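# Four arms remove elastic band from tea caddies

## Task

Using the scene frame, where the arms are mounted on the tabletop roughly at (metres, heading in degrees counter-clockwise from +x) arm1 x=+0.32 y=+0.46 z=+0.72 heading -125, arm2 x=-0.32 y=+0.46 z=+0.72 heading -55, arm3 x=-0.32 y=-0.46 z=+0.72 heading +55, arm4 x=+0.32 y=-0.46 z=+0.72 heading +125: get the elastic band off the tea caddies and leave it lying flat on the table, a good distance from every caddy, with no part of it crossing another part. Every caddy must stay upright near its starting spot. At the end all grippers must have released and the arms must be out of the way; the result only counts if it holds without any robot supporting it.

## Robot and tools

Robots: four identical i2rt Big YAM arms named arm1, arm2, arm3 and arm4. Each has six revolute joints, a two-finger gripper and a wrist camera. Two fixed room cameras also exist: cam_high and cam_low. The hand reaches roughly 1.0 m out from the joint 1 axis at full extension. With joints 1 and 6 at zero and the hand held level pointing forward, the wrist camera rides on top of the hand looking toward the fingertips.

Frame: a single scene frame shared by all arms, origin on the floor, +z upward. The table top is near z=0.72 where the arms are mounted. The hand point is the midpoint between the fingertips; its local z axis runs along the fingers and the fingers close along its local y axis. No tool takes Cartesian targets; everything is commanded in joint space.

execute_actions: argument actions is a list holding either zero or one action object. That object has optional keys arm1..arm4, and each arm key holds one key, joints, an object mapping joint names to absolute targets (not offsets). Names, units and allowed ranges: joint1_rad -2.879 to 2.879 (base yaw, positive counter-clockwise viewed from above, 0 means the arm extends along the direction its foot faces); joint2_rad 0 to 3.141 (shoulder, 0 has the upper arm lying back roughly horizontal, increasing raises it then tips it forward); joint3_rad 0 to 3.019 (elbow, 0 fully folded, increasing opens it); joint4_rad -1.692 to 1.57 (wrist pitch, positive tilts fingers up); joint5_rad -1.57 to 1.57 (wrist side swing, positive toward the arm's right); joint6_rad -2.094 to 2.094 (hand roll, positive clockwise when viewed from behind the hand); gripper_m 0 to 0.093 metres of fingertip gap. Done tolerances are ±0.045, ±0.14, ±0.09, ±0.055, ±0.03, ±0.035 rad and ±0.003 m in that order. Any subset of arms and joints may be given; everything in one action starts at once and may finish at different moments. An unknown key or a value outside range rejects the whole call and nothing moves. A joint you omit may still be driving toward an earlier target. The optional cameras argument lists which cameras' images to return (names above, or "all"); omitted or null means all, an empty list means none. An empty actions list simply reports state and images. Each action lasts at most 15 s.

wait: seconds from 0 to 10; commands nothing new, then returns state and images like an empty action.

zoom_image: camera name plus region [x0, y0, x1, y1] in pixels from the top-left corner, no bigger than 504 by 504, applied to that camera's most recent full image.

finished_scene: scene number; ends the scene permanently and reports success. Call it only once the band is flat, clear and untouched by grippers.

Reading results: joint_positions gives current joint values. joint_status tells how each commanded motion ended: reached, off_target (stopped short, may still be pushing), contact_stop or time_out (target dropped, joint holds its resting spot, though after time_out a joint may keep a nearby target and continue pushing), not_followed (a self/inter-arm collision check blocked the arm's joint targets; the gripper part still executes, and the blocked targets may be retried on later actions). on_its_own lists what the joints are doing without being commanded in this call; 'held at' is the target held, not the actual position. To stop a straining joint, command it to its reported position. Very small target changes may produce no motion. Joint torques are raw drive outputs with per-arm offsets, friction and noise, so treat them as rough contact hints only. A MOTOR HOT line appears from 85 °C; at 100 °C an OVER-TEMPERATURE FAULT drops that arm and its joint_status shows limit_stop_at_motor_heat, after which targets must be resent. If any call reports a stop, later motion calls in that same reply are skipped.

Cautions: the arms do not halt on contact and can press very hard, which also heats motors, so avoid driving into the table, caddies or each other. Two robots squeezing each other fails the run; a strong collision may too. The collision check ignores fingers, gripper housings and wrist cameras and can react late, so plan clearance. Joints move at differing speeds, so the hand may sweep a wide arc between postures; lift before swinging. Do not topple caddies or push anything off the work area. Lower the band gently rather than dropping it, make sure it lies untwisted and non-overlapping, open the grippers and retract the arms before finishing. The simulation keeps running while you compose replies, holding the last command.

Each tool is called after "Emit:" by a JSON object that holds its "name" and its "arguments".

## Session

Emit:
{"name": "execute_actions", "arguments": {"actions": []}}

Scene clock: 0.00 s.
Joint torques (N m, as the arm reports them, + toward a larger angle): no reading
Motor temperatures (°C, as the motors report them): arm1=[23 25 30 23 25 23] | arm2=[21 24 29 25 23 25] | arm3=[22 23 27 25 25 22] | arm4=[23 24 28 24 23 25]
arm1.joint_positions: joint1_rad=-0.004 joint2_rad=+0.433 joint3_rad=+1.471 joint4_rad=-1.541 joint5_rad=-0.011 joint6_rad=-0.002 gripper_m=+0.095
arm1.joint_status: not commanded
arm1.hand: x=+0.2580 y=+0.3609 z=+1.2994 quat_wxyz=(-0.249, -0.753, -0.418, +0.443) (m; scene frame)
arm2.joint_positions: joint1_rad=+0.017 joint2_rad=+0.451 joint3_rad=+1.478 joint4_rad=-1.537 joint5_rad=-0.012 joint6_rad=-0.013 gripper_m=+0.094
arm2.joint_status: not commanded
arm2.hand: x=-0.2479 y=+0.3675 z=+1.3127 quat_wxyz=(-0.460, -0.368, -0.777, +0.220) (m; scene frame)
arm3.joint_positions: joint1_rad=+0.006 joint2_rad=+0.426 joint3_rad=+1.469 joint4_rad=-1.520 joint5_rad=+0.003 joint6_rad=+0.004 gripper_m=+0.094
arm3.joint_status: not commanded
arm3.hand: x=-0.2502 y=-0.3676 z=+1.3352 quat_wxyz=(-0.464, +0.383, -0.763, -0.235) (m; scene frame)
arm4.joint_positions: joint1_rad=+0.016 joint2_rad=+0.447 joint3_rad=+1.467 joint4_rad=-1.545 joint5_rad=+0.011 joint6_rad=+0.000 gripper_m=+0.095
arm4.joint_status: not commanded
arm4.hand: x=+0.2539 y=-0.3636 z=+1.3268 quat_wxyz=(-0.237, +0.766, -0.400, -0.444) (m; scene frame)
pictures: arm1_cam_wrist, arm2_cam_wrist, arm3_cam_wrist, arm4_cam_wrist, cam_high, cam_low
Images, in order (width x height): arm1_cam_wrist 672x504, arm2_cam_wrist 672x504, arm3_cam_wrist 672x504, arm4_cam_wrist 672x504, cam_high 672x504, cam_low 672x504.

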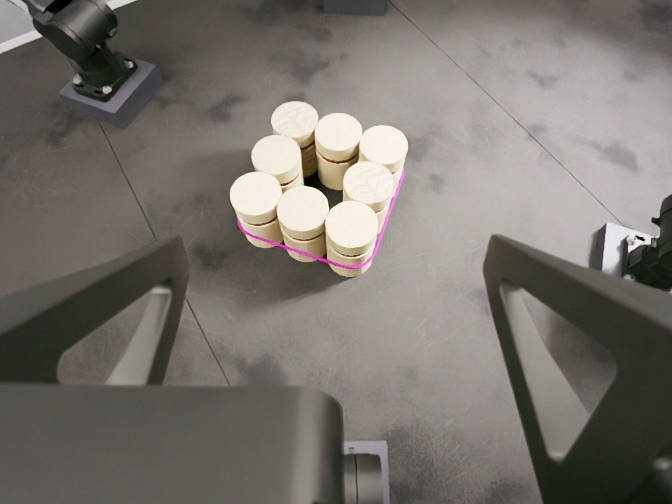

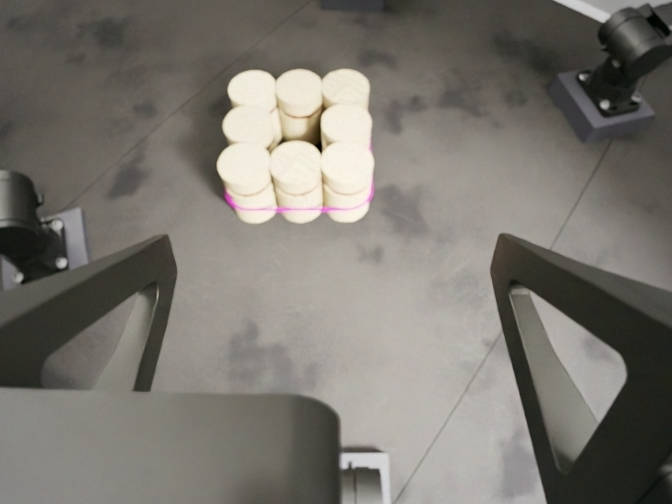

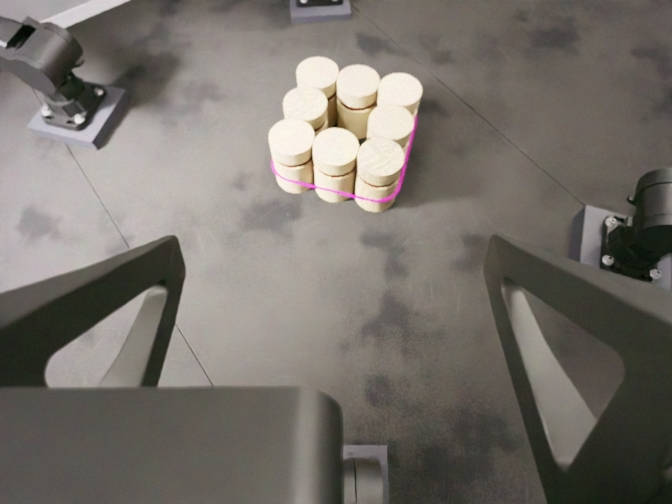

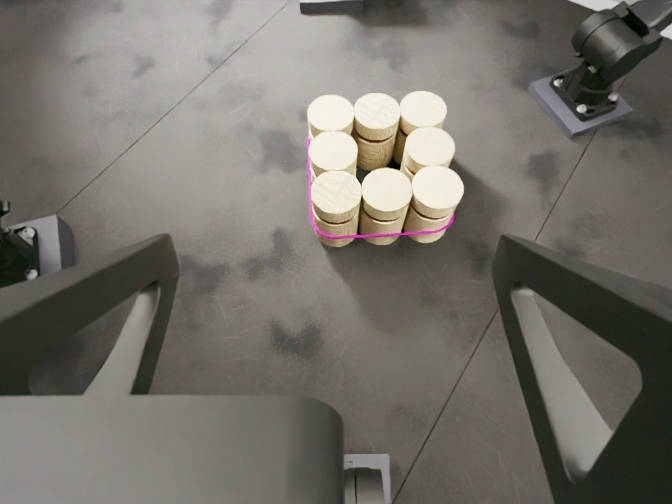

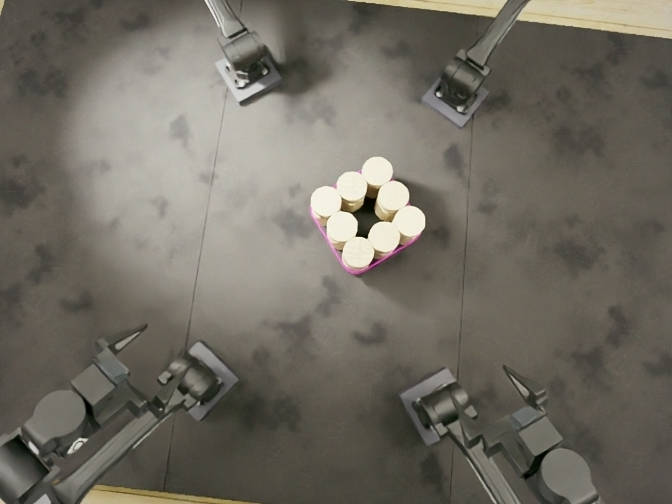

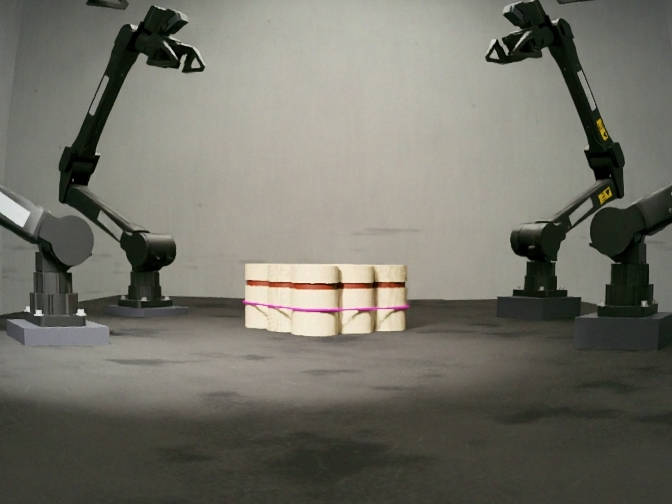

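Emit:
{"name": "execute_actions", "arguments": {"actions": [{"arm1":{"joints":{"joint1_rad":0.125,"joint2_rad":0.574,"joint3_rad":0.463,"joint4_rad":-0.789,"joint6_rad":2.07,"gripper_m":0.03}},"arm2":{"joints":{"joint1_rad":0.065,"joint2_rad":1.017,"joint3_rad":0.618,"joint4_rad":-0.5,"joint6_rad":1.64,"gripper_m":0.03}},"arm3":{"joints":{"joint1_rad":-0.093,"joint2_rad":1.178,"joint3_rad":0.69,"joint4_rad":-0.4,"joint6_rad":1.79,"gripper_m":0.03}},"arm4":{"joints":{"joint1_rad":-0.324,"joint2_rad":0.916,"joint3_rad":0.514,"joint4_rad":-0.498,"joint6_rad":1.28,"gripper_m":0.03}}}], "cameras": ["cam_high"]}}

Emit:
{"name": "execute_actions", "arguments": {"actions": [{"arm1":{"joints":{"joint2_rad":0.952,"joint3_rad":0.338,"joint4_rad":-0.266}},"arm2":{"joints":{"joint2_rad":1.366,"joint3_rad":0.59,"joint4_rad":-0.10}},"arm3":{"joints":{"joint2_rad":1.52,"joint3_rad":0.684,"joint4_rad":-0.05}},"arm4":{"joints":{"joint2_rad":1.31,"joint3_rad":0.48,"joint4_rad":-0.045}}}]}}

Scene clock: 41.03 s.
Joint torques (N m, as the arm reports them, + toward a larger angle): arm1=[1.87 0.71 8.58 1.95 0.19 0.13] | arm2=[-0.03 -5.35  7.46  1.94  0.02  0.09] | arm3=[-0.01 -6.5   9.16  1.53  0.15  0.29] | arm4=[ 0.58 -4.53  9.81  2.12  0.15  0.18]
Motor temperatures (°C, as the motors report them): arm1=[23 25 32 23 25 23] | arm2=[21 24 31 25 23 25] | arm3=[22 24 29 25 25 22] | arm4=[23 24 30 24 22 25]
arm1.joint_positions: joint1_rad=+0.114 joint2_rad=+0.580 joint3_rad=+0.465 joint4_rad=-0.809 joint5_rad=-0.011 joint6_rad=+2.057 gripper_m=+0.030
arm1.joint_status: all done
arm1.hand: x=+0.2044 y=+0.2158 z=+0.8927 quat_wxyz=(-0.317, -0.848, +0.425, -0.012) (m; scene frame)
arm2.joint_positions: joint1_rad=+0.051 joint2_rad=+1.028 joint3_rad=+0.616 joint4_rad=-0.523 joint5_rad=-0.012 joint6_rad=+1.625 gripper_m=+0.030
arm2.joint_status: all done
arm2.hand: x=-0.0745 y=+0.1711 z=+0.8909 quat_wxyz=(-0.292, -0.899, -0.303, -0.124) (m; scene frame)
arm3.joint_positions: joint1_rad=-0.084 joint2_rad=+1.172 joint3_rad=+0.690 joint4_rad=-0.416 joint5_rad=+0.003 joint6_rad=+1.774 gripper_m=+0.030
arm3.joint_status: all done
arm3.hand: x=-0.0349 y=-0.1395 z=+0.9058 quat_wxyz=(-0.086, -0.423, -0.844, -0.319) (m; scene frame)
arm4.joint_positions: joint1_rad=-0.318 joint2_rad=+0.917 joint3_rad=+0.514 joint4_rad=-0.514 joint5_rad=+0.011 joint6_rad=+1.266 gripper_m=+0.030
arm4.joint_status: all done
arm4.hand: x=+0.2277 y=-0.1274 z=+0.8992 quat_wxyz=(-0.009, +0.270, -0.906, -0.326) (m; scene frame)
pictures: cam_high
Images, in order (width x height): cam_high 672x504.

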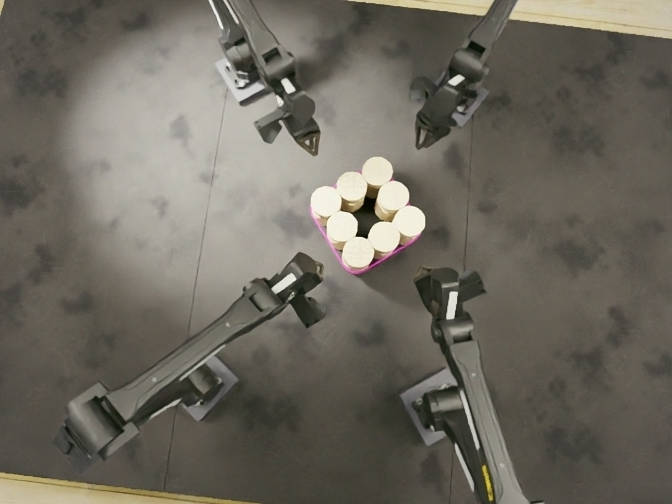

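Scene clock: 42.23 s.
Joint torques (N m, as the arm reports them, + toward a larger angle): arm1=[ 1.71 -1.37  7.34  1.99  0.19  0.1 ] | arm2=[ 0.17 -7.87  5.94  2.05  0.04  0.1 ] | arm3=[-0.05 -9.28  7.03  1.54  0.15  0.28] | arm4=[ 0.64 -9.09  7.14  2.15  0.15  0.17]
Motor temperatures (°C, as the motors report them): arm1=[23 25 32 23 25 23] | arm2=[21 24 31 25 23 25] | arm3=[22 24 29 25 25 22] | arm4=[23 24 30 24 22 25]
arm1.joint_positions: joint1_rad=+0.114 joint2_rad=+0.951 joint3_rad=+0.337 joint4_rad=-0.286 joint5_rad=-0.011 joint6_rad=+2.059 gripper_m=+0.030
arm1.joint_status: all done
arm1.hand: x=+0.1820 y=+0.1686 z=+0.8035 quat_wxyz=(-0.329, -0.844, +0.424, -0.013) (m; scene frame)
arm2.joint_positions: joint1_rad=+0.051 joint2_rad=+1.367 joint3_rad=+0.587 joint4_rad=-0.123 joint5_rad=-0.012 joint6_rad=+1.625 gripper_m=+0.030
arm2.joint_status: all done
arm2.hand: x=-0.0382 y=+0.1285 z=+0.8057 quat_wxyz=(-0.306, -0.894, -0.301, -0.129) (m; scene frame)
arm3.joint_positions: joint1_rad=-0.084 joint2_rad=+1.514 joint3_rad=+0.685 joint4_rad=-0.066 joint5_rad=+0.003 joint6_rad=+1.774 gripper_m=+0.030
arm3.joint_status: all done
arm3.hand: x=-0.0010 y=-0.1010 z=+0.8083 quat_wxyz=(-0.087, -0.423, -0.843, -0.320) (m; scene frame)
arm4.joint_positions: joint1_rad=-0.318 joint2_rad=+1.316 joint3_rad=+0.484 joint4_rad=-0.061 joint5_rad=+0.011 joint6_rad=+1.267 gripper_m=+0.030
arm4.joint_status: all done
arm4.hand: x=+0.2118 y=-0.0720 z=+0.8120 quat_wxyz=(-0.009, +0.268, -0.903, -0.337) (m; scene frame)
pictures: arm1_cam_wrist, arm2_cam_wrist, arm3_cam_wrist, arm4_cam_wrist, cam_high, cam_low
Images, in order (width x height): arm1_cam_wrist 672x504, arm2_cam_wrist 672x504, arm3_cam_wrist 672x504, arm4_cam_wrist 672x504, cam_high 672x504, cam_low 672x504.

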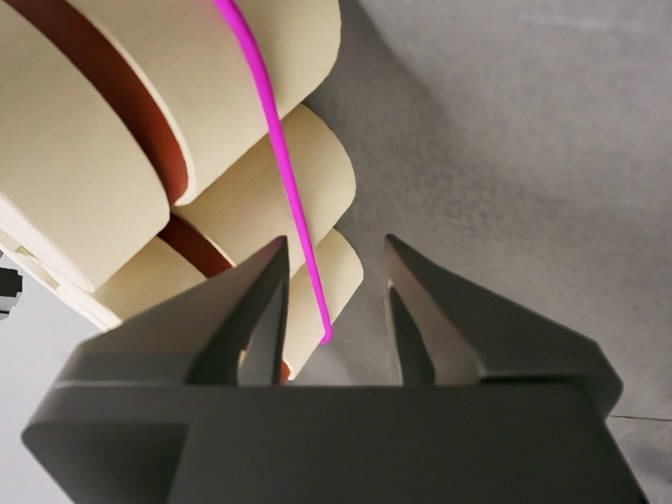

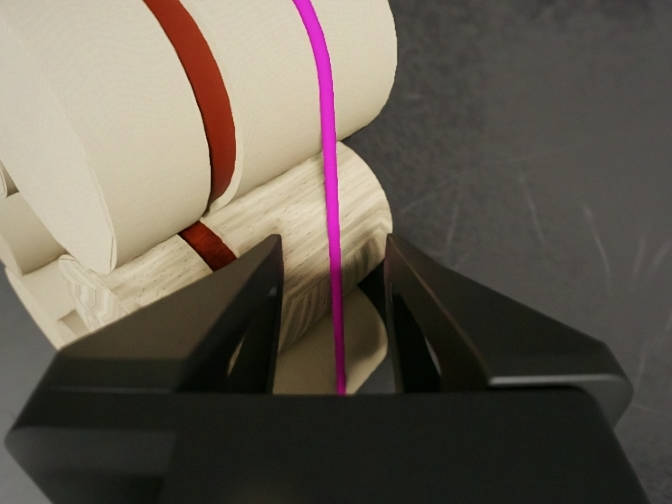

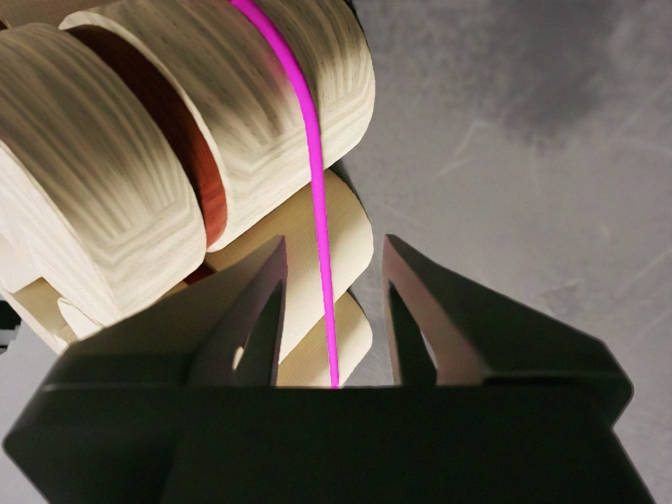

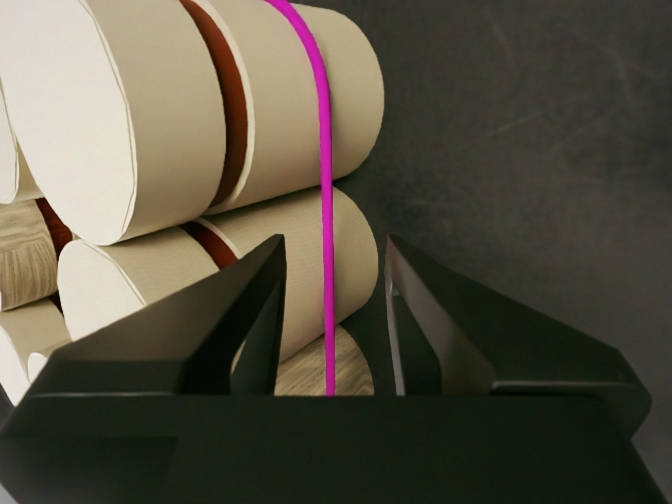

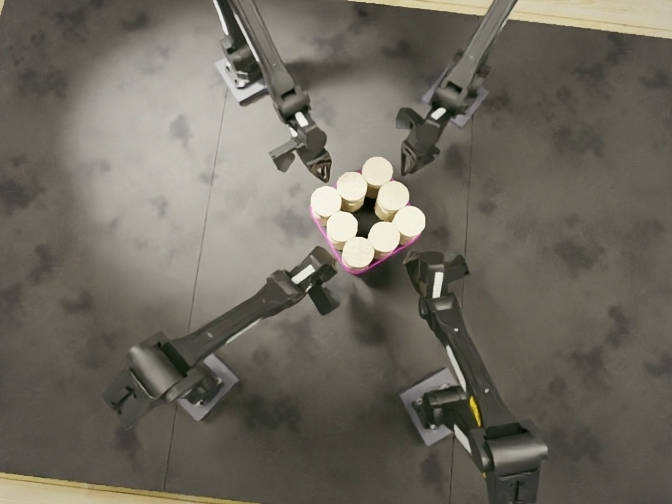

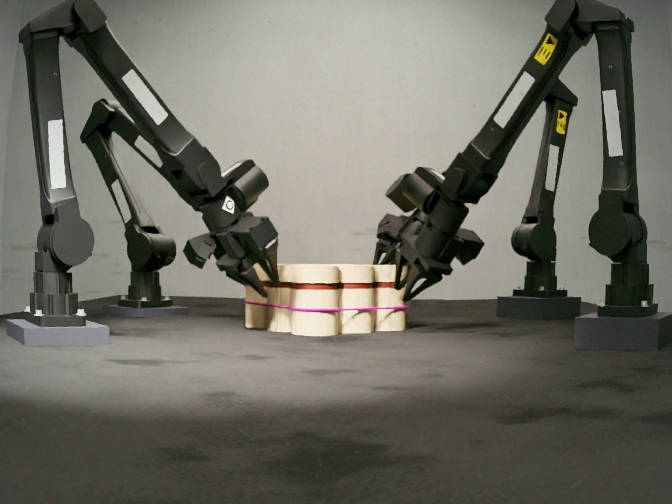

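Emit:
{"name": "execute_actions", "arguments": {"actions": [{"arm1":{"joints":{"joint2_rad":1.126,"joint3_rad":0.421,"joint4_rad":-0.14}},"arm2":{"joints":{"joint1_rad":0.081,"joint2_rad":1.453,"joint3_rad":0.648,"joint4_rad":-0.038}},"arm3":{"joints":{"joint1_rad":-0.047,"joint2_rad":1.628,"joint3_rad":0.775,"joint4_rad":0.002}},"arm4":{"joints":{"joint1_rad":-0.283,"joint2_rad":1.44,"joint3_rad":0.54,"joint4_rad":0.056}}}], "cameras": ["arm1_cam_wrist","arm2_cam_wrist","arm3_cam_wrist","arm4_cam_wrist","cam_low"]}}

Emit:
{"name": "zoom_image", "arguments": {"camera": "cam_low", "region": [210, 240, 450, 350]}}

Scene clock: 68.23 s.
Joint torques (N m, as the arm reports them, + toward a larger angle): arm1=[ 1.74 -3.3   9.03  1.91  0.19  0.11] | arm2=[-0.06 -8.23  7.95  1.89  0.04  0.08] | arm3=[  1.77 -10.43   9.89   1.51   0.15   0.28] | arm4=[  1.61 -10.94  10.23   2.14   0.14   0.16]
Motor temperatures (°C, as the motors report them): arm1=[23 25 33 23 25 23] | arm2=[21 24 31 25 23 25] | arm3=[22 24 29 25 25 22] | arm4=[23 24 30 24 22 25]
arm1.joint_positions: joint1_rad=+0.114 joint2_rad=+1.126 joint3_rad=+0.386 joint4_rad=-0.157 joint5_rad=-0.011 joint6_rad=+2.059 gripper_m=+0.030
arm1.joint_status: all done
arm1.hand: x=+0.1676 y=+0.1385 z=+0.7896 quat_wxyz=(-0.330, -0.844, +0.424, -0.013) (m; scene frame)
arm2.joint_positions: joint1_rad=+0.066 joint2_rad=+1.450 joint3_rad=+0.613 joint4_rad=-0.060 joint5_rad=-0.012 joint6_rad=+1.625 gripper_m=+0.030
arm2.joint_status: all done
arm2.hand: x=-0.0217 y=+0.1198 z=+0.7913 quat_wxyz=(-0.308, -0.890, -0.308, -0.133) (m; scene frame)
arm3.joint_positions: joint1_rad=-0.057 joint2_rad=+1.614 joint3_rad=+0.736 joint4_rad=-0.012 joint5_rad=+0.003 joint6_rad=+1.774 gripper_m=+0.030
arm3.joint_status: all done
arm3.hand: x=+0.0048 y=-0.0738 z=+0.7900 quat_wxyz=(-0.083, -0.411, -0.848, -0.323) (m; scene frame)
arm4.joint_positions: joint1_rad=-0.290 joint2_rad=+1.447 joint3_rad=+0.503 joint4_rad=+0.040 joint5_rad=+0.011 joint6_rad=+1.267 gripper_m=+0.030
arm4.joint_status: all done
arm4.hand: x=+0.1962 y=-0.0605 z=+0.7844 quat_wxyz=(-0.004, +0.281, -0.900, -0.332) (m; scene frame)
pictures: arm1_cam_wrist, arm2_cam_wrist, arm3_cam_wrist, arm4_cam_wrist, cam_low
Images, in order (width x height): arm1_cam_wrist 672x504, arm2_cam_wrist 672x504, arm3_cam_wrist 672x504, arm4_cam_wrist 672x504, cam_low 672x504.

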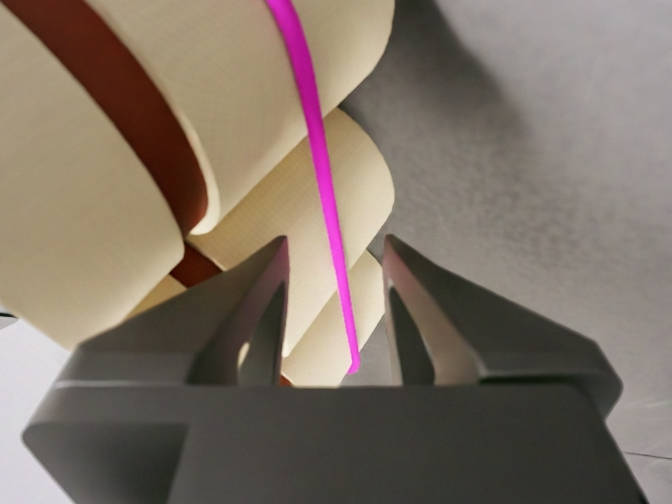

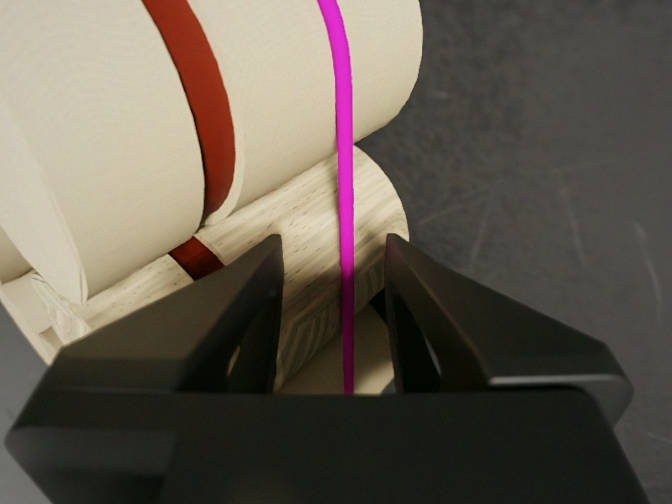

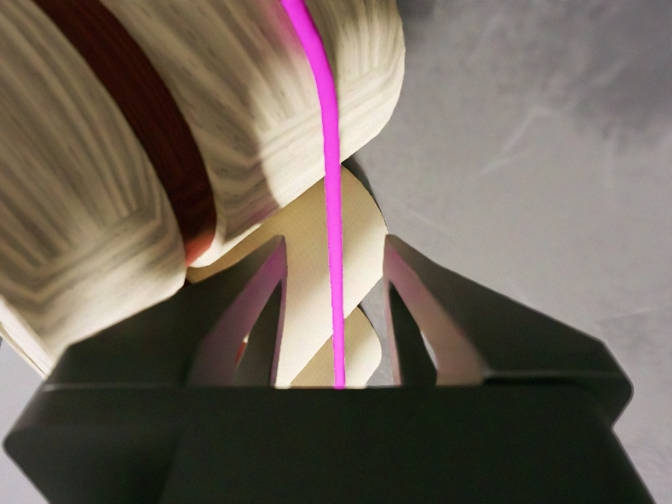

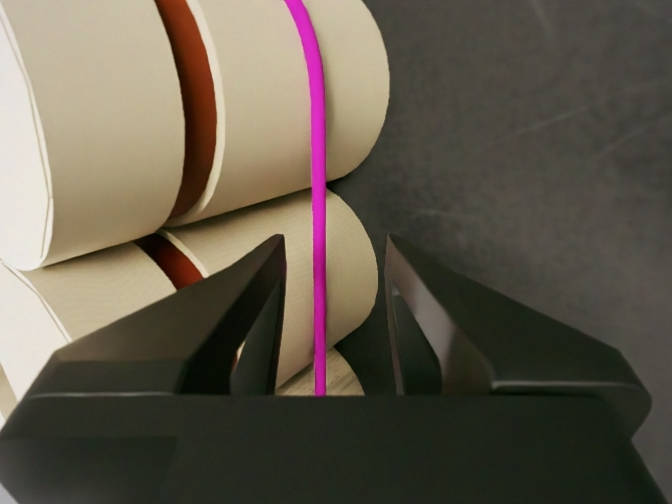

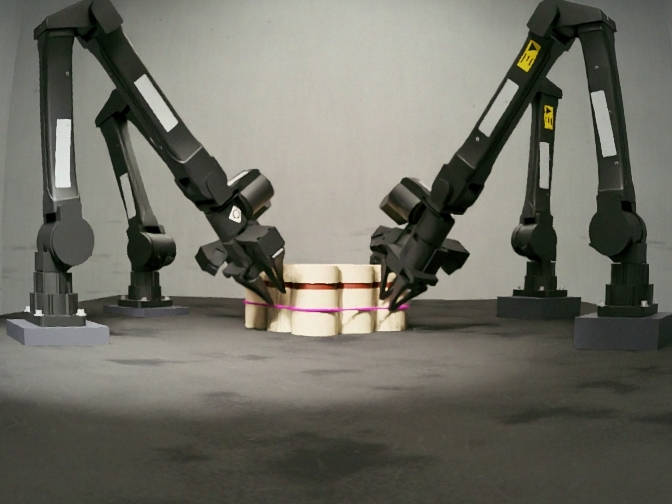

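Region (210, 240, 450, 350) of cam_low's 672x504 image, scaled by 2.100, with more detail than that image has; it fills the top 231 rows of this view, and the rest is white.

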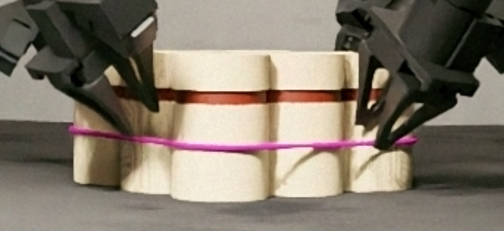

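Emit:
{"name": "execute_actions", "arguments": {"actions": [{"arm1":{"joints":{"joint1_rad":0.088,"joint2_rad":1.287,"joint3_rad":0.427,"joint4_rad":0.015,"gripper_m":0.022}},"arm2":{"joints":{"joint2_rad":1.573,"joint3_rad":0.66,"joint4_rad":0.068,"gripper_m":0.022}},"arm3":{"joints":{"joint2_rad":1.735,"joint3_rad":0.809,"joint4_rad":0.079,"gripper_m":0.022}},"arm4":{"joints":{"joint2_rad":1.57,"joint3_rad":0.585,"joint4_rad":0.141,"gripper_m":0.022}}}]}}

Emit:
{"name": "zoom_image", "arguments": {"camera": "cam_low", "region": [210, 240, 450, 350]}}

Scene clock: 83.00 s.
Joint torques (N m, as the arm reports them, + toward a larger angle): arm1=[ 0.11 -4.44  8.53  2.2   0.15  0.09] | arm2=[ -0.01 -10.23   7.38   2.07  -0.02   0.1 ] | arm3=[  1.66 -11.11   9.39   1.53   0.14   0.29] | arm4=[  1.57 -12.08   9.25   2.17   0.13   0.16]
Motor temperatures (°C, as the motors report them): arm1=[23 25 34 23 25 23] | arm2=[21 24 32 25 23 25] | arm3=[22 24 30 25 25 22] | arm4=[23 24 31 24 22 25]
arm1.joint_positions: joint1_rad=+0.100 joint2_rad=+1.289 joint3_rad=+0.386 joint4_rad=-0.012 joint5_rad=-0.010 joint6_rad=+2.061 gripper_m=+0.022
arm1.joint_status: all done
arm1.hand: x=+0.1574 y=+0.1294 z=+0.7563 quat_wxyz=(-0.322, -0.842, +0.432, -0.010) (m; scene frame)
arm2.joint_positions: joint1_rad=+0.067 joint2_rad=+1.574 joint3_rad=+0.628 joint4_rad=+0.040 joint5_rad=-0.010 joint6_rad=+1.625 gripper_m=+0.022
arm2.joint_status: all done
arm2.hand: x=-0.0127 y=+0.1096 z=+0.7583 quat_wxyz=(-0.304, -0.892, -0.308, -0.130) (m; scene frame)
arm3.joint_positions: joint1_rad=-0.056 joint2_rad=+1.722 joint3_rad=+0.769 joint4_rad=+0.064 joint5_rad=+0.003 joint6_rad=+1.775 gripper_m=+0.022
arm3.joint_status: all done
arm3.hand: x=+0.0159 y=-0.0602 z=+0.7615 quat_wxyz=(-0.083, -0.411, -0.848, -0.324) (m; scene frame)
arm4.joint_positions: joint1_rad=-0.290 joint2_rad=+1.576 joint3_rad=+0.551 joint4_rad=+0.125 joint5_rad=+0.011 joint6_rad=+1.267 gripper_m=+0.022
arm4.joint_status: all done
arm4.hand: x=+0.1887 y=-0.0367 z=+0.7626 quat_wxyz=(-0.004, +0.281, -0.900, -0.334) (m; scene frame)
pictures: arm1_cam_wrist, arm2_cam_wrist, arm3_cam_wrist, arm4_cam_wrist, cam_high, cam_low
Images, in order (width x height): arm1_cam_wrist 672x504, arm2_cam_wrist 672x504, arm3_cam_wrist 672x504, arm4_cam_wrist 672x504, cam_high 672x504, cam_low 672x504.

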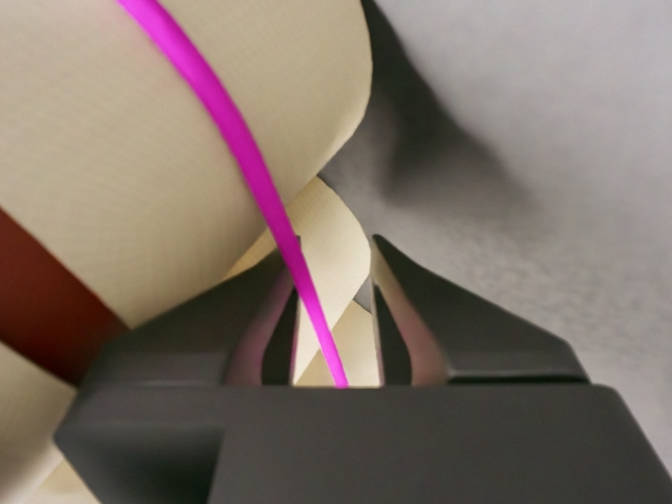

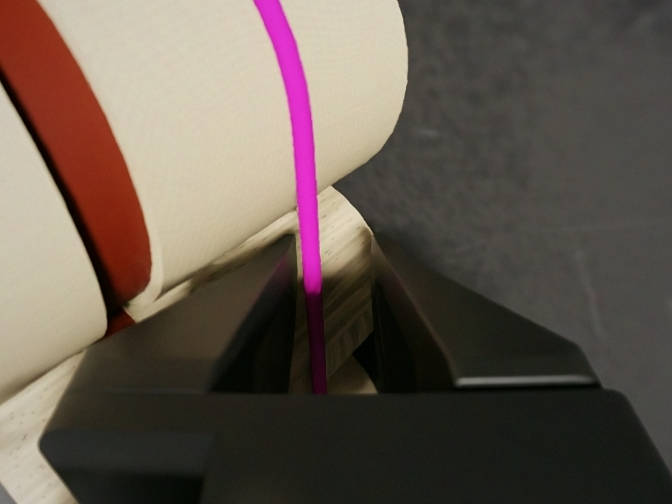

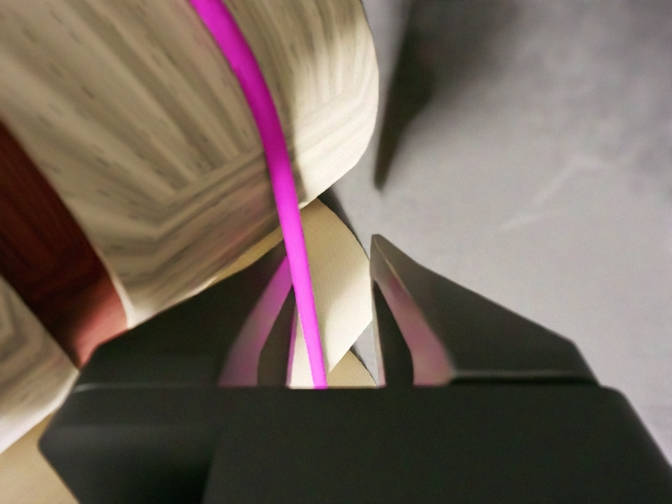

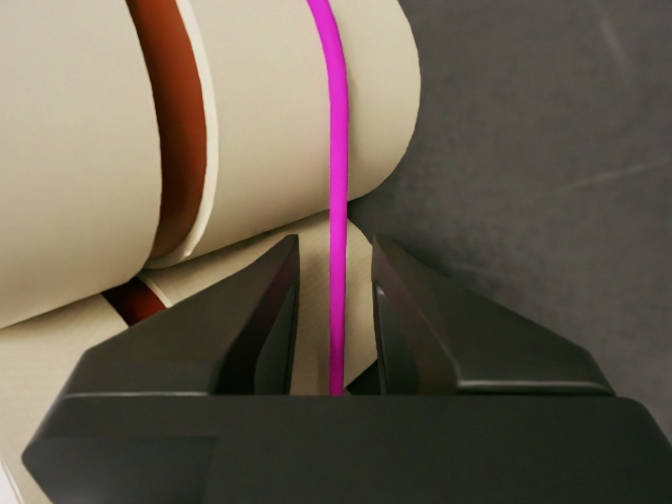

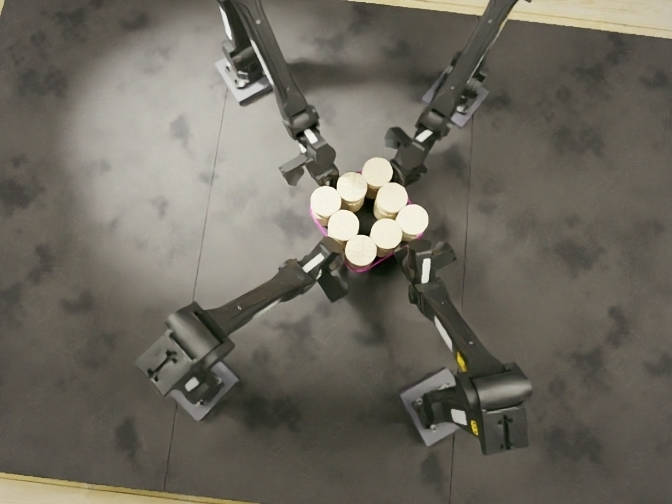

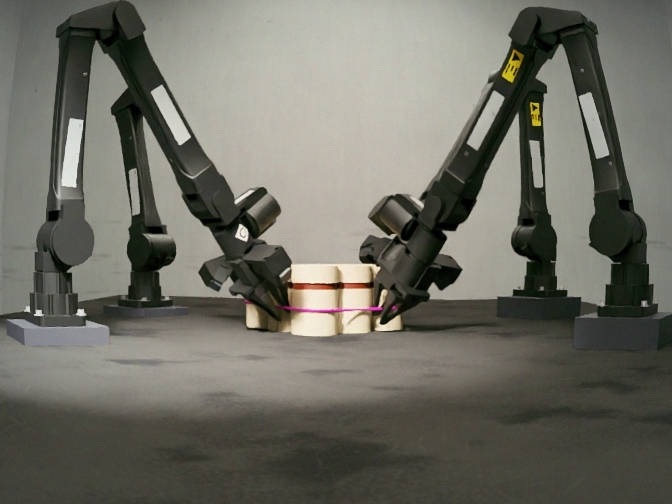

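Region (210, 240, 450, 350) of cam_low's 672x504 image, scaled by 2.100, with more detail than that image has; it fills the top 231 rows of this view, and the rest is white.

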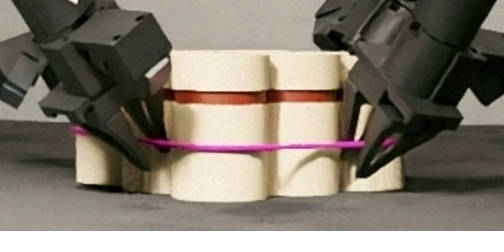

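Emit:
{"name": "execute_actions", "arguments": {"actions": [{"arm1":{"joints":{"gripper_m":0}},"arm2":{"joints":{"gripper_m":0}},"arm3":{"joints":{"gripper_m":0}},"arm4":{"joints":{"joint2_rad":1.6,"gripper_m":0.014}}}], "cameras": []}}

Emit:
{"name": "execute_actions", "arguments": {"actions": [{"arm4":{"joints":{"gripper_m":0}}}], "cameras": ["arm1_cam_wrist","arm2_cam_wrist","arm3_cam_wrist","arm4_cam_wrist","cam_high"]}}

Emit:
{"name": "zoom_image", "arguments": {"camera": "cam_high", "region": [250, 100, 490, 340]}}

Scene clock: 90.23 s.
Joint torques (N m, as the arm reports them, + toward a larger angle): arm1=[ 0.13 -4.52  8.54  2.08  0.14  0.08] | arm2=[  0.   -10.08   7.31   1.96  -0.02   0.08] | arm3=[  1.71 -10.84   9.44   1.47   0.15   0.28] | arm4=[  1.6  -11.21   9.1    2.09   0.13   0.16]
Motor temperatures (°C, as the motors report them): arm1=[23 25 34 23 25 23] | arm2=[21 24 32 25 23 25] | arm3=[22 24 30 25 25 22] | arm4=[23 25 31 24 22 25]
arm1.joint_positions: joint1_rad=+0.100 joint2_rad=+1.289 joint3_rad=+0.386 joint4_rad=-0.008 joint5_rad=-0.010 joint6_rad=+2.061 gripper_m=+0.002
arm1.joint_status: all done
arm1.hand: x=+0.1570 y=+0.1287 z=+0.7569 quat_wxyz=(-0.323, -0.842, +0.432, -0.010) (m; scene frame)
arm2.joint_positions: joint1_rad=+0.067 joint2_rad=+1.574 joint3_rad=+0.628 joint4_rad=+0.045 joint5_rad=-0.010 joint6_rad=+1.625 gripper_m=+0.002
arm2.joint_status: all done
arm2.hand: x=-0.0121 y=+0.1088 z=+0.7590 quat_wxyz=(-0.307, -0.891, -0.308, -0.131) (m; scene frame)
arm3.joint_positions: joint1_rad=-0.056 joint2_rad=+1.722 joint3_rad=+0.769 joint4_rad=+0.066 joint5_rad=+0.003 joint6_rad=+1.775 gripper_m=+0.003
arm3.joint_status: all done
arm3.hand: x=+0.0162 y=-0.0599 z=+0.7618 quat_wxyz=(-0.083, -0.411, -0.848, -0.325) (m; scene frame)
arm4.joint_positions: joint1_rad=-0.290 joint2_rad=+1.594 joint3_rad=+0.551 joint4_rad=+0.126 joint5_rad=+0.011 joint6_rad=+1.267 gripper_m=+0.014
arm4.joint_status: all done
arm4.hand: x=+0.1894 y=-0.0389 z=+0.7552 quat_wxyz=(-0.004, +0.282, -0.902, -0.326) (m; scene frame)
pictures: none
No camera images: the call's "cameras" was empty. Leave "cameras" out to get every camera's image.

Scene clock: 90.67 s.
Joint torques (N m, as the arm reports them, + toward a larger angle): arm1=[ 0.13 -4.47  8.54  2.07  0.15  0.08] | arm2=[ -0.23 -10.15   7.17   1.87  -0.04   0.07] | arm3=[  1.66 -10.86   9.43   1.45   0.14   0.28] | arm4=[  1.6  -11.06   8.96   2.09   0.13   0.16]
Motor temperatures (°C, as the motors report them): arm1=[23 25 34 23 25 23] | arm2=[21 24 32 25 23 25] | arm3=[22 24 30 25 25 22] | arm4=[23 25 31 24 22 25]
arm1.joint_positions: joint1_rad=+0.100 joint2_rad=+1.289 joint3_rad=+0.386 joint4_rad=-0.008 joint5_rad=-0.010 joint6_rad=+2.061 gripper_m=+0.002
arm1.joint_status: not commanded
arm1.hand: x=+0.1570 y=+0.1287 z=+0.7569 quat_wxyz=(-0.323, -0.842, +0.432, -0.010) (m; scene frame)
arm2.joint_positions: joint1_rad=+0.067 joint2_rad=+1.574 joint3_rad=+0.628 joint4_rad=+0.045 joint5_rad=-0.010 joint6_rad=+1.625 gripper_m=+0.002
arm2.joint_status: not commanded
arm2.hand: x=-0.0121 y=+0.1088 z=+0.7590 quat_wxyz=(-0.307, -0.891, -0.308, -0.131) (m; scene frame)
arm3.joint_positions: joint1_rad=-0.056 joint2_rad=+1.722 joint3_rad=+0.769 joint4_rad=+0.066 joint5_rad=+0.003 joint6_rad=+1.775 gripper_m=+0.003
arm3.joint_status: not commanded
arm3.hand: x=+0.0162 y=-0.0599 z=+0.7618 quat_wxyz=(-0.083, -0.411, -0.848, -0.325) (m; scene frame)
arm4.joint_positions: joint1_rad=-0.290 joint2_rad=+1.594 joint3_rad=+0.551 joint4_rad=+0.126 joint5_rad=+0.011 joint6_rad=+1.267 gripper_m=+0.002
arm4.joint_status: all done
arm4.hand: x=+0.1894 y=-0.0389 z=+0.7552 quat_wxyz=(-0.004, +0.282, -0.902, -0.326) (m; scene frame)
pictures: arm1_cam_wrist, arm2_cam_wrist, arm3_cam_wrist, arm4_cam_wrist, cam_high
Images, in order (width x height): arm1_cam_wrist 672x504, arm2_cam_wrist 672x504, arm3_cam_wrist 672x504, arm4_cam_wrist 672x504, cam_high 672x504.

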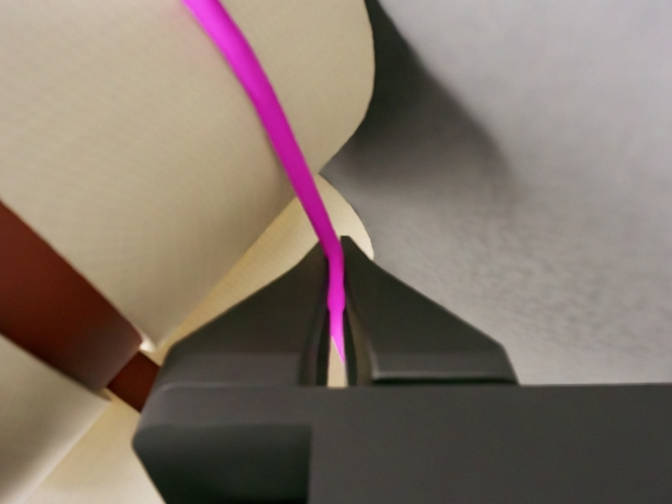

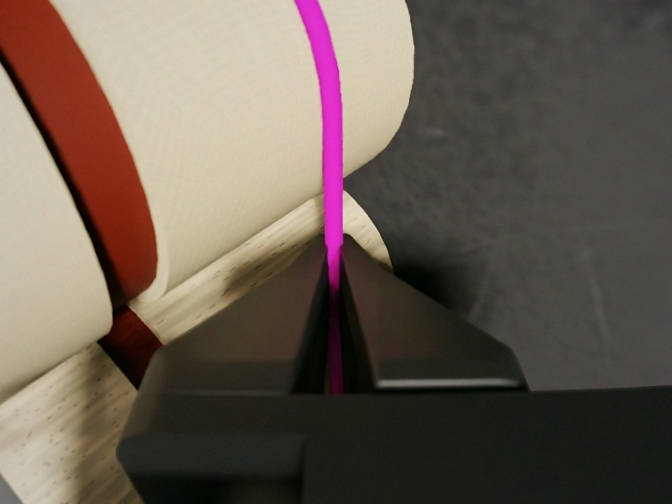

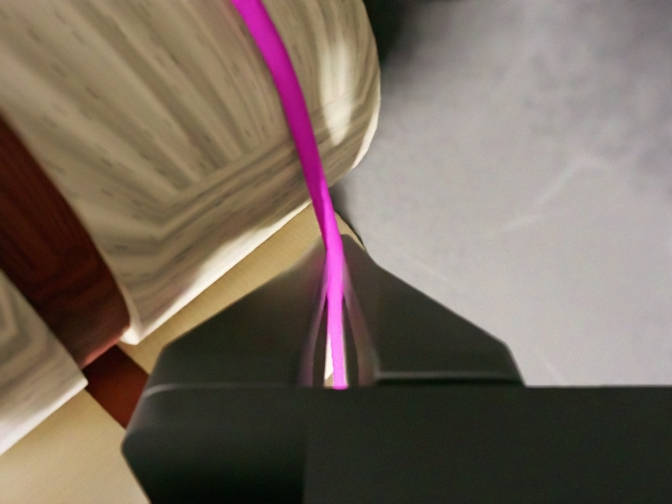

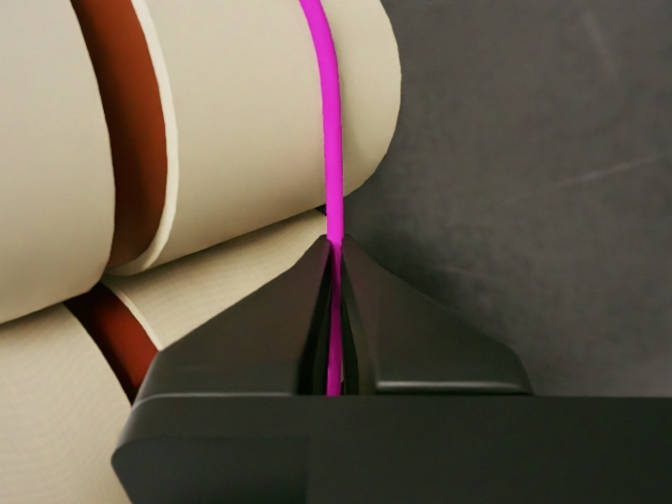

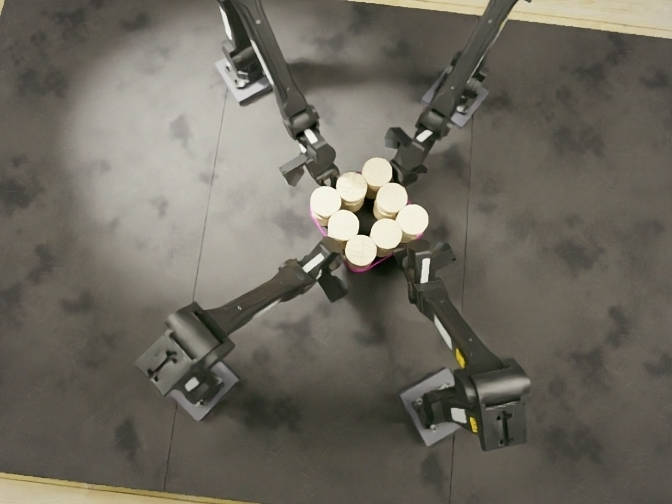

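Region (250, 100, 490, 340) of cam_high's 672x504 image, scaled by 2.100, with more detail than that image has.

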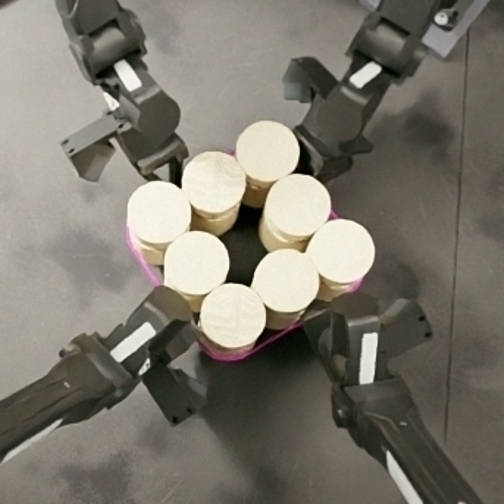

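Emit:
{"name": "execute_actions", "arguments": {"actions": [{"arm1":{"joints":{"joint1_rad":0.0,"joint2_rad":1.027,"joint3_rad":0.242,"joint4_rad":-0.155,"joint6_rad":1.85}},"arm2":{"joints":{"joint1_rad":-0.061,"joint2_rad":1.47,"joint3_rad":0.53,"joint4_rad":0.0}},"arm3":{"joints":{"joint1_rad":-0.171,"joint2_rad":1.611,"joint3_rad":0.627,"joint4_rad":0.045}},"arm4":{"joints":{"joint1_rad":-0.45,"joint2_rad":1.516,"joint3_rad":0.504,"joint4_rad":0.075}}}], "cameras": ["cam_high"]}}

Emit:
{"name": "execute_actions", "arguments": {"actions": [{"arm1":{"joints":{"joint1_rad":-0.2,"joint2_rad":0.982,"joint3_rad":0.22,"joint4_rad":-0.185,"joint6_rad":1.6}},"arm2":{"joints":{"joint1_rad":-0.205,"joint2_rad":1.503,"joint3_rad":0.585,"joint4_rad":-0.01}},"arm3":{"joints":{"joint1_rad":-0.31,"joint2_rad":1.619,"joint3_rad":0.645,"joint4_rad":0.04,"joint6_rad":1.57}},"arm4":{"joints":{"joint1_rad":-0.575,"joint2_rad":1.596,"joint3_rad":0.635,"joint4_rad":0.055}}}], "cameras": ["cam_high","cam_low"]}}

Emit:
{"name": "zoom_image", "arguments": {"camera": "cam_high", "region": [250, 100, 490, 340]}}

Scene clock: 117.43 s.
Joint torques (N m, as the arm reports them, + toward a larger angle): arm1=[ 0.07 -0.73  4.4   0.02  0.34 -0.08] | arm2=[-2.14 -8.39  3.63  0.39  0.63  0.09] | arm3=[ -0.33 -10.43   3.06   0.25   0.61   0.28] | arm4=[ -1.36 -10.45   4.99   0.7    1.41   0.16]
Motor temperatures (°C, as the motors report them): arm1=[23 25 35 23 24 23] | arm2=[21 24 32 25 23 25] | arm3=[22 24 30 25 25 22] | arm4=[23 25 31 24 22 25]
arm1.joint_positions: joint1_rad=+0.011 joint2_rad=+1.015 joint3_rad=+0.276 joint4_rad=-0.110 joint5_rad=-0.014 joint6_rad=+1.857 gripper_m=+0.002
arm1.joint_status: all done
arm1.hand: x=+0.1523 y=+0.1822 z=+0.7838 quat_wxyz=(-0.350, -0.856, +0.377, +0.039) (m; scene frame)
arm2.joint_positions: joint1_rad=-0.037 joint2_rad=+1.469 joint3_rad=+0.551 joint4_rad=+0.026 joint5_rad=-0.029 joint6_rad=+1.625 gripper_m=+0.002
arm2.joint_status: all done
arm2.hand: x=-0.0649 y=+0.1053 z=+0.7711 quat_wxyz=(-0.313, -0.904, -0.263, -0.125) (m; scene frame)
arm3.joint_positions: joint1_rad=-0.159 joint2_rad=+1.613 joint3_rad=+0.667 joint4_rad=+0.068 joint5_rad=-0.009 joint6_rad=+1.775 gripper_m=+0.003
arm3.joint_status: all done
arm3.hand: x=+0.0278 y=-0.1201 z=+0.7764 quat_wxyz=(-0.095, -0.451, -0.825, -0.326) (m; scene frame)
arm4.joint_positions: joint1_rad=-0.418 joint2_rad=+1.514 joint3_rad=+0.518 joint4_rad=+0.093 joint5_rad=-0.016 joint6_rad=+1.267 gripper_m=+0.002
arm4.joint_status: all done
arm4.hand: x=+0.2419 y=-0.0393 z=+0.7709 quat_wxyz=(-0.012, +0.227, -0.915, -0.332) (m; scene frame)
pictures: cam_high
Images, in order (width x height): cam_high 672x504.

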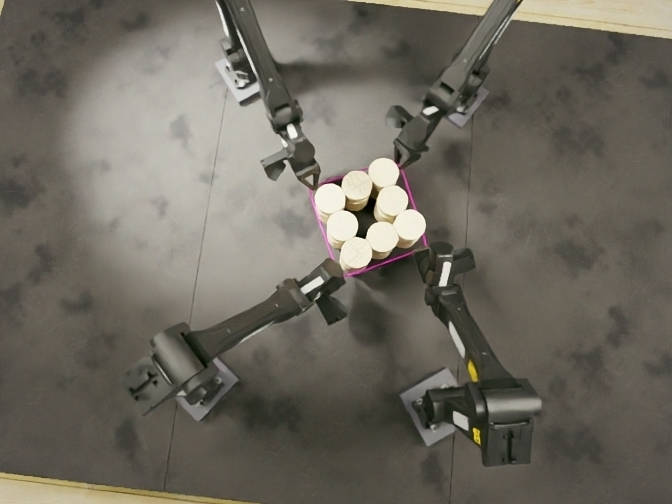

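Scene clock: 119.53 s.
Joint torques (N m, as the arm reports them, + toward a larger angle): arm1=[-1.92 -0.87  3.89 -0.15  1.42 -0.06] | arm2=[-5.33 -7.02  4.33  0.02  1.38  0.09] | arm3=[ -3.76 -10.19   3.1   -0.1    1.4    0.07] | arm4=[ -4.2  -11.85   7.76   0.69   2.59   0.16]
Motor temperatures (°C, as the motors report them): arm1=[23 25 34 23 25 23] | arm2=[21 24 32 25 23 25] | arm3=[22 24 30 25 25 22] | arm4=[23 25 31 24 23 25]
arm1.joint_positions: joint1_rad=-0.161 joint2_rad=+0.975 joint3_rad=+0.263 joint4_rad=-0.132 joint5_rad=-0.037 joint6_rad=+1.603 gripper_m=+0.002
arm1.joint_status: all done
arm1.hand: x=+0.1143 y=+0.2174 z=+0.7864 quat_wxyz=(-0.340, -0.872, +0.338, +0.103) (m; scene frame)
arm2.joint_positions: joint1_rad=-0.138 joint2_rad=+1.485 joint3_rad=+0.598 joint4_rad=+0.026 joint5_rad=-0.052 joint6_rad=+1.625 gripper_m=+0.002
arm2.joint_status: joint1_rad time_out (moved -0.100 of -0.168); the others done
arm2.on_its_own: joint1_rad reads -0.138 and still pushes toward -0.205 since a time_out
arm2.hand: x=-0.0880 y=+0.0649 z=+0.7831 quat_wxyz=(-0.330, -0.909, -0.221, -0.124) (m; scene frame)
arm3.joint_positions: joint1_rad=-0.260 joint2_rad=+1.613 joint3_rad=+0.687 joint4_rad=+0.075 joint5_rad=-0.030 joint6_rad=+1.574 gripper_m=+0.003
arm3.joint_status: joint1_rad time_out (moved -0.101 of -0.151); the others done
arm3.on_its_own: joint1_rad reads -0.260 and still pushes toward -0.310 since a time_out
arm3.hand: x=+0.0669 y=-0.1472 z=+0.7853 quat_wxyz=(-0.140, -0.404, -0.844, -0.324) (m; scene frame)
arm4.joint_positions: joint1_rad=-0.503 joint2_rad=+1.590 joint3_rad=+0.621 joint4_rad=+0.073 joint5_rad=-0.041 joint6_rad=+1.267 gripper_m=+0.002
arm4.joint_status: joint1_rad time_out (moved -0.086 of -0.157); the others done
arm4.on_its_own: joint1_rad reads -0.503 and still pushes toward -0.575 since a time_out
arm4.hand: x=+0.2702 y=+0.0043 z=+0.7737 quat_wxyz=(-0.015, +0.192, -0.922, -0.336) (m; scene frame)
pictures: cam_high, cam_low
Images, in order (width x height): cam_high 672x504, cam_low 672x504.

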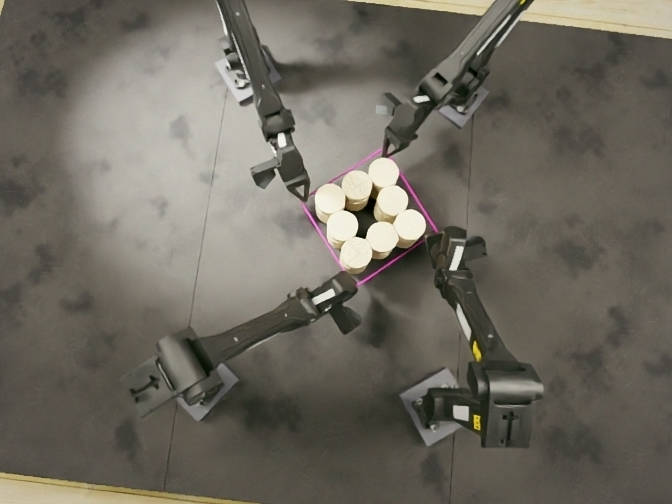

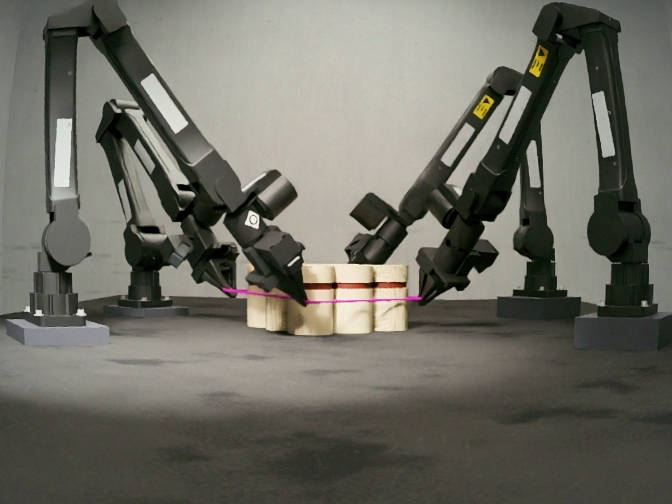

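Region (250, 100, 490, 340) of cam_high's 672x504 image, scaled by 2.100, with more detail than that image has.

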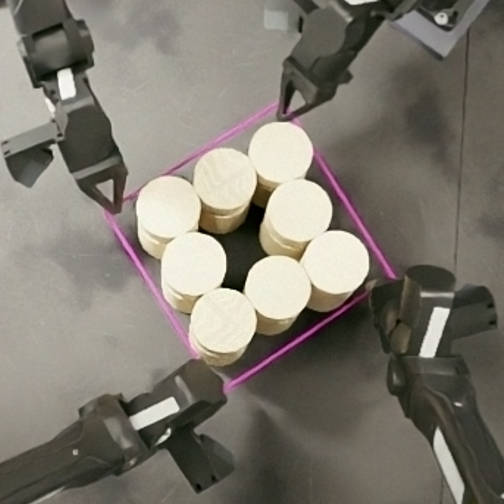

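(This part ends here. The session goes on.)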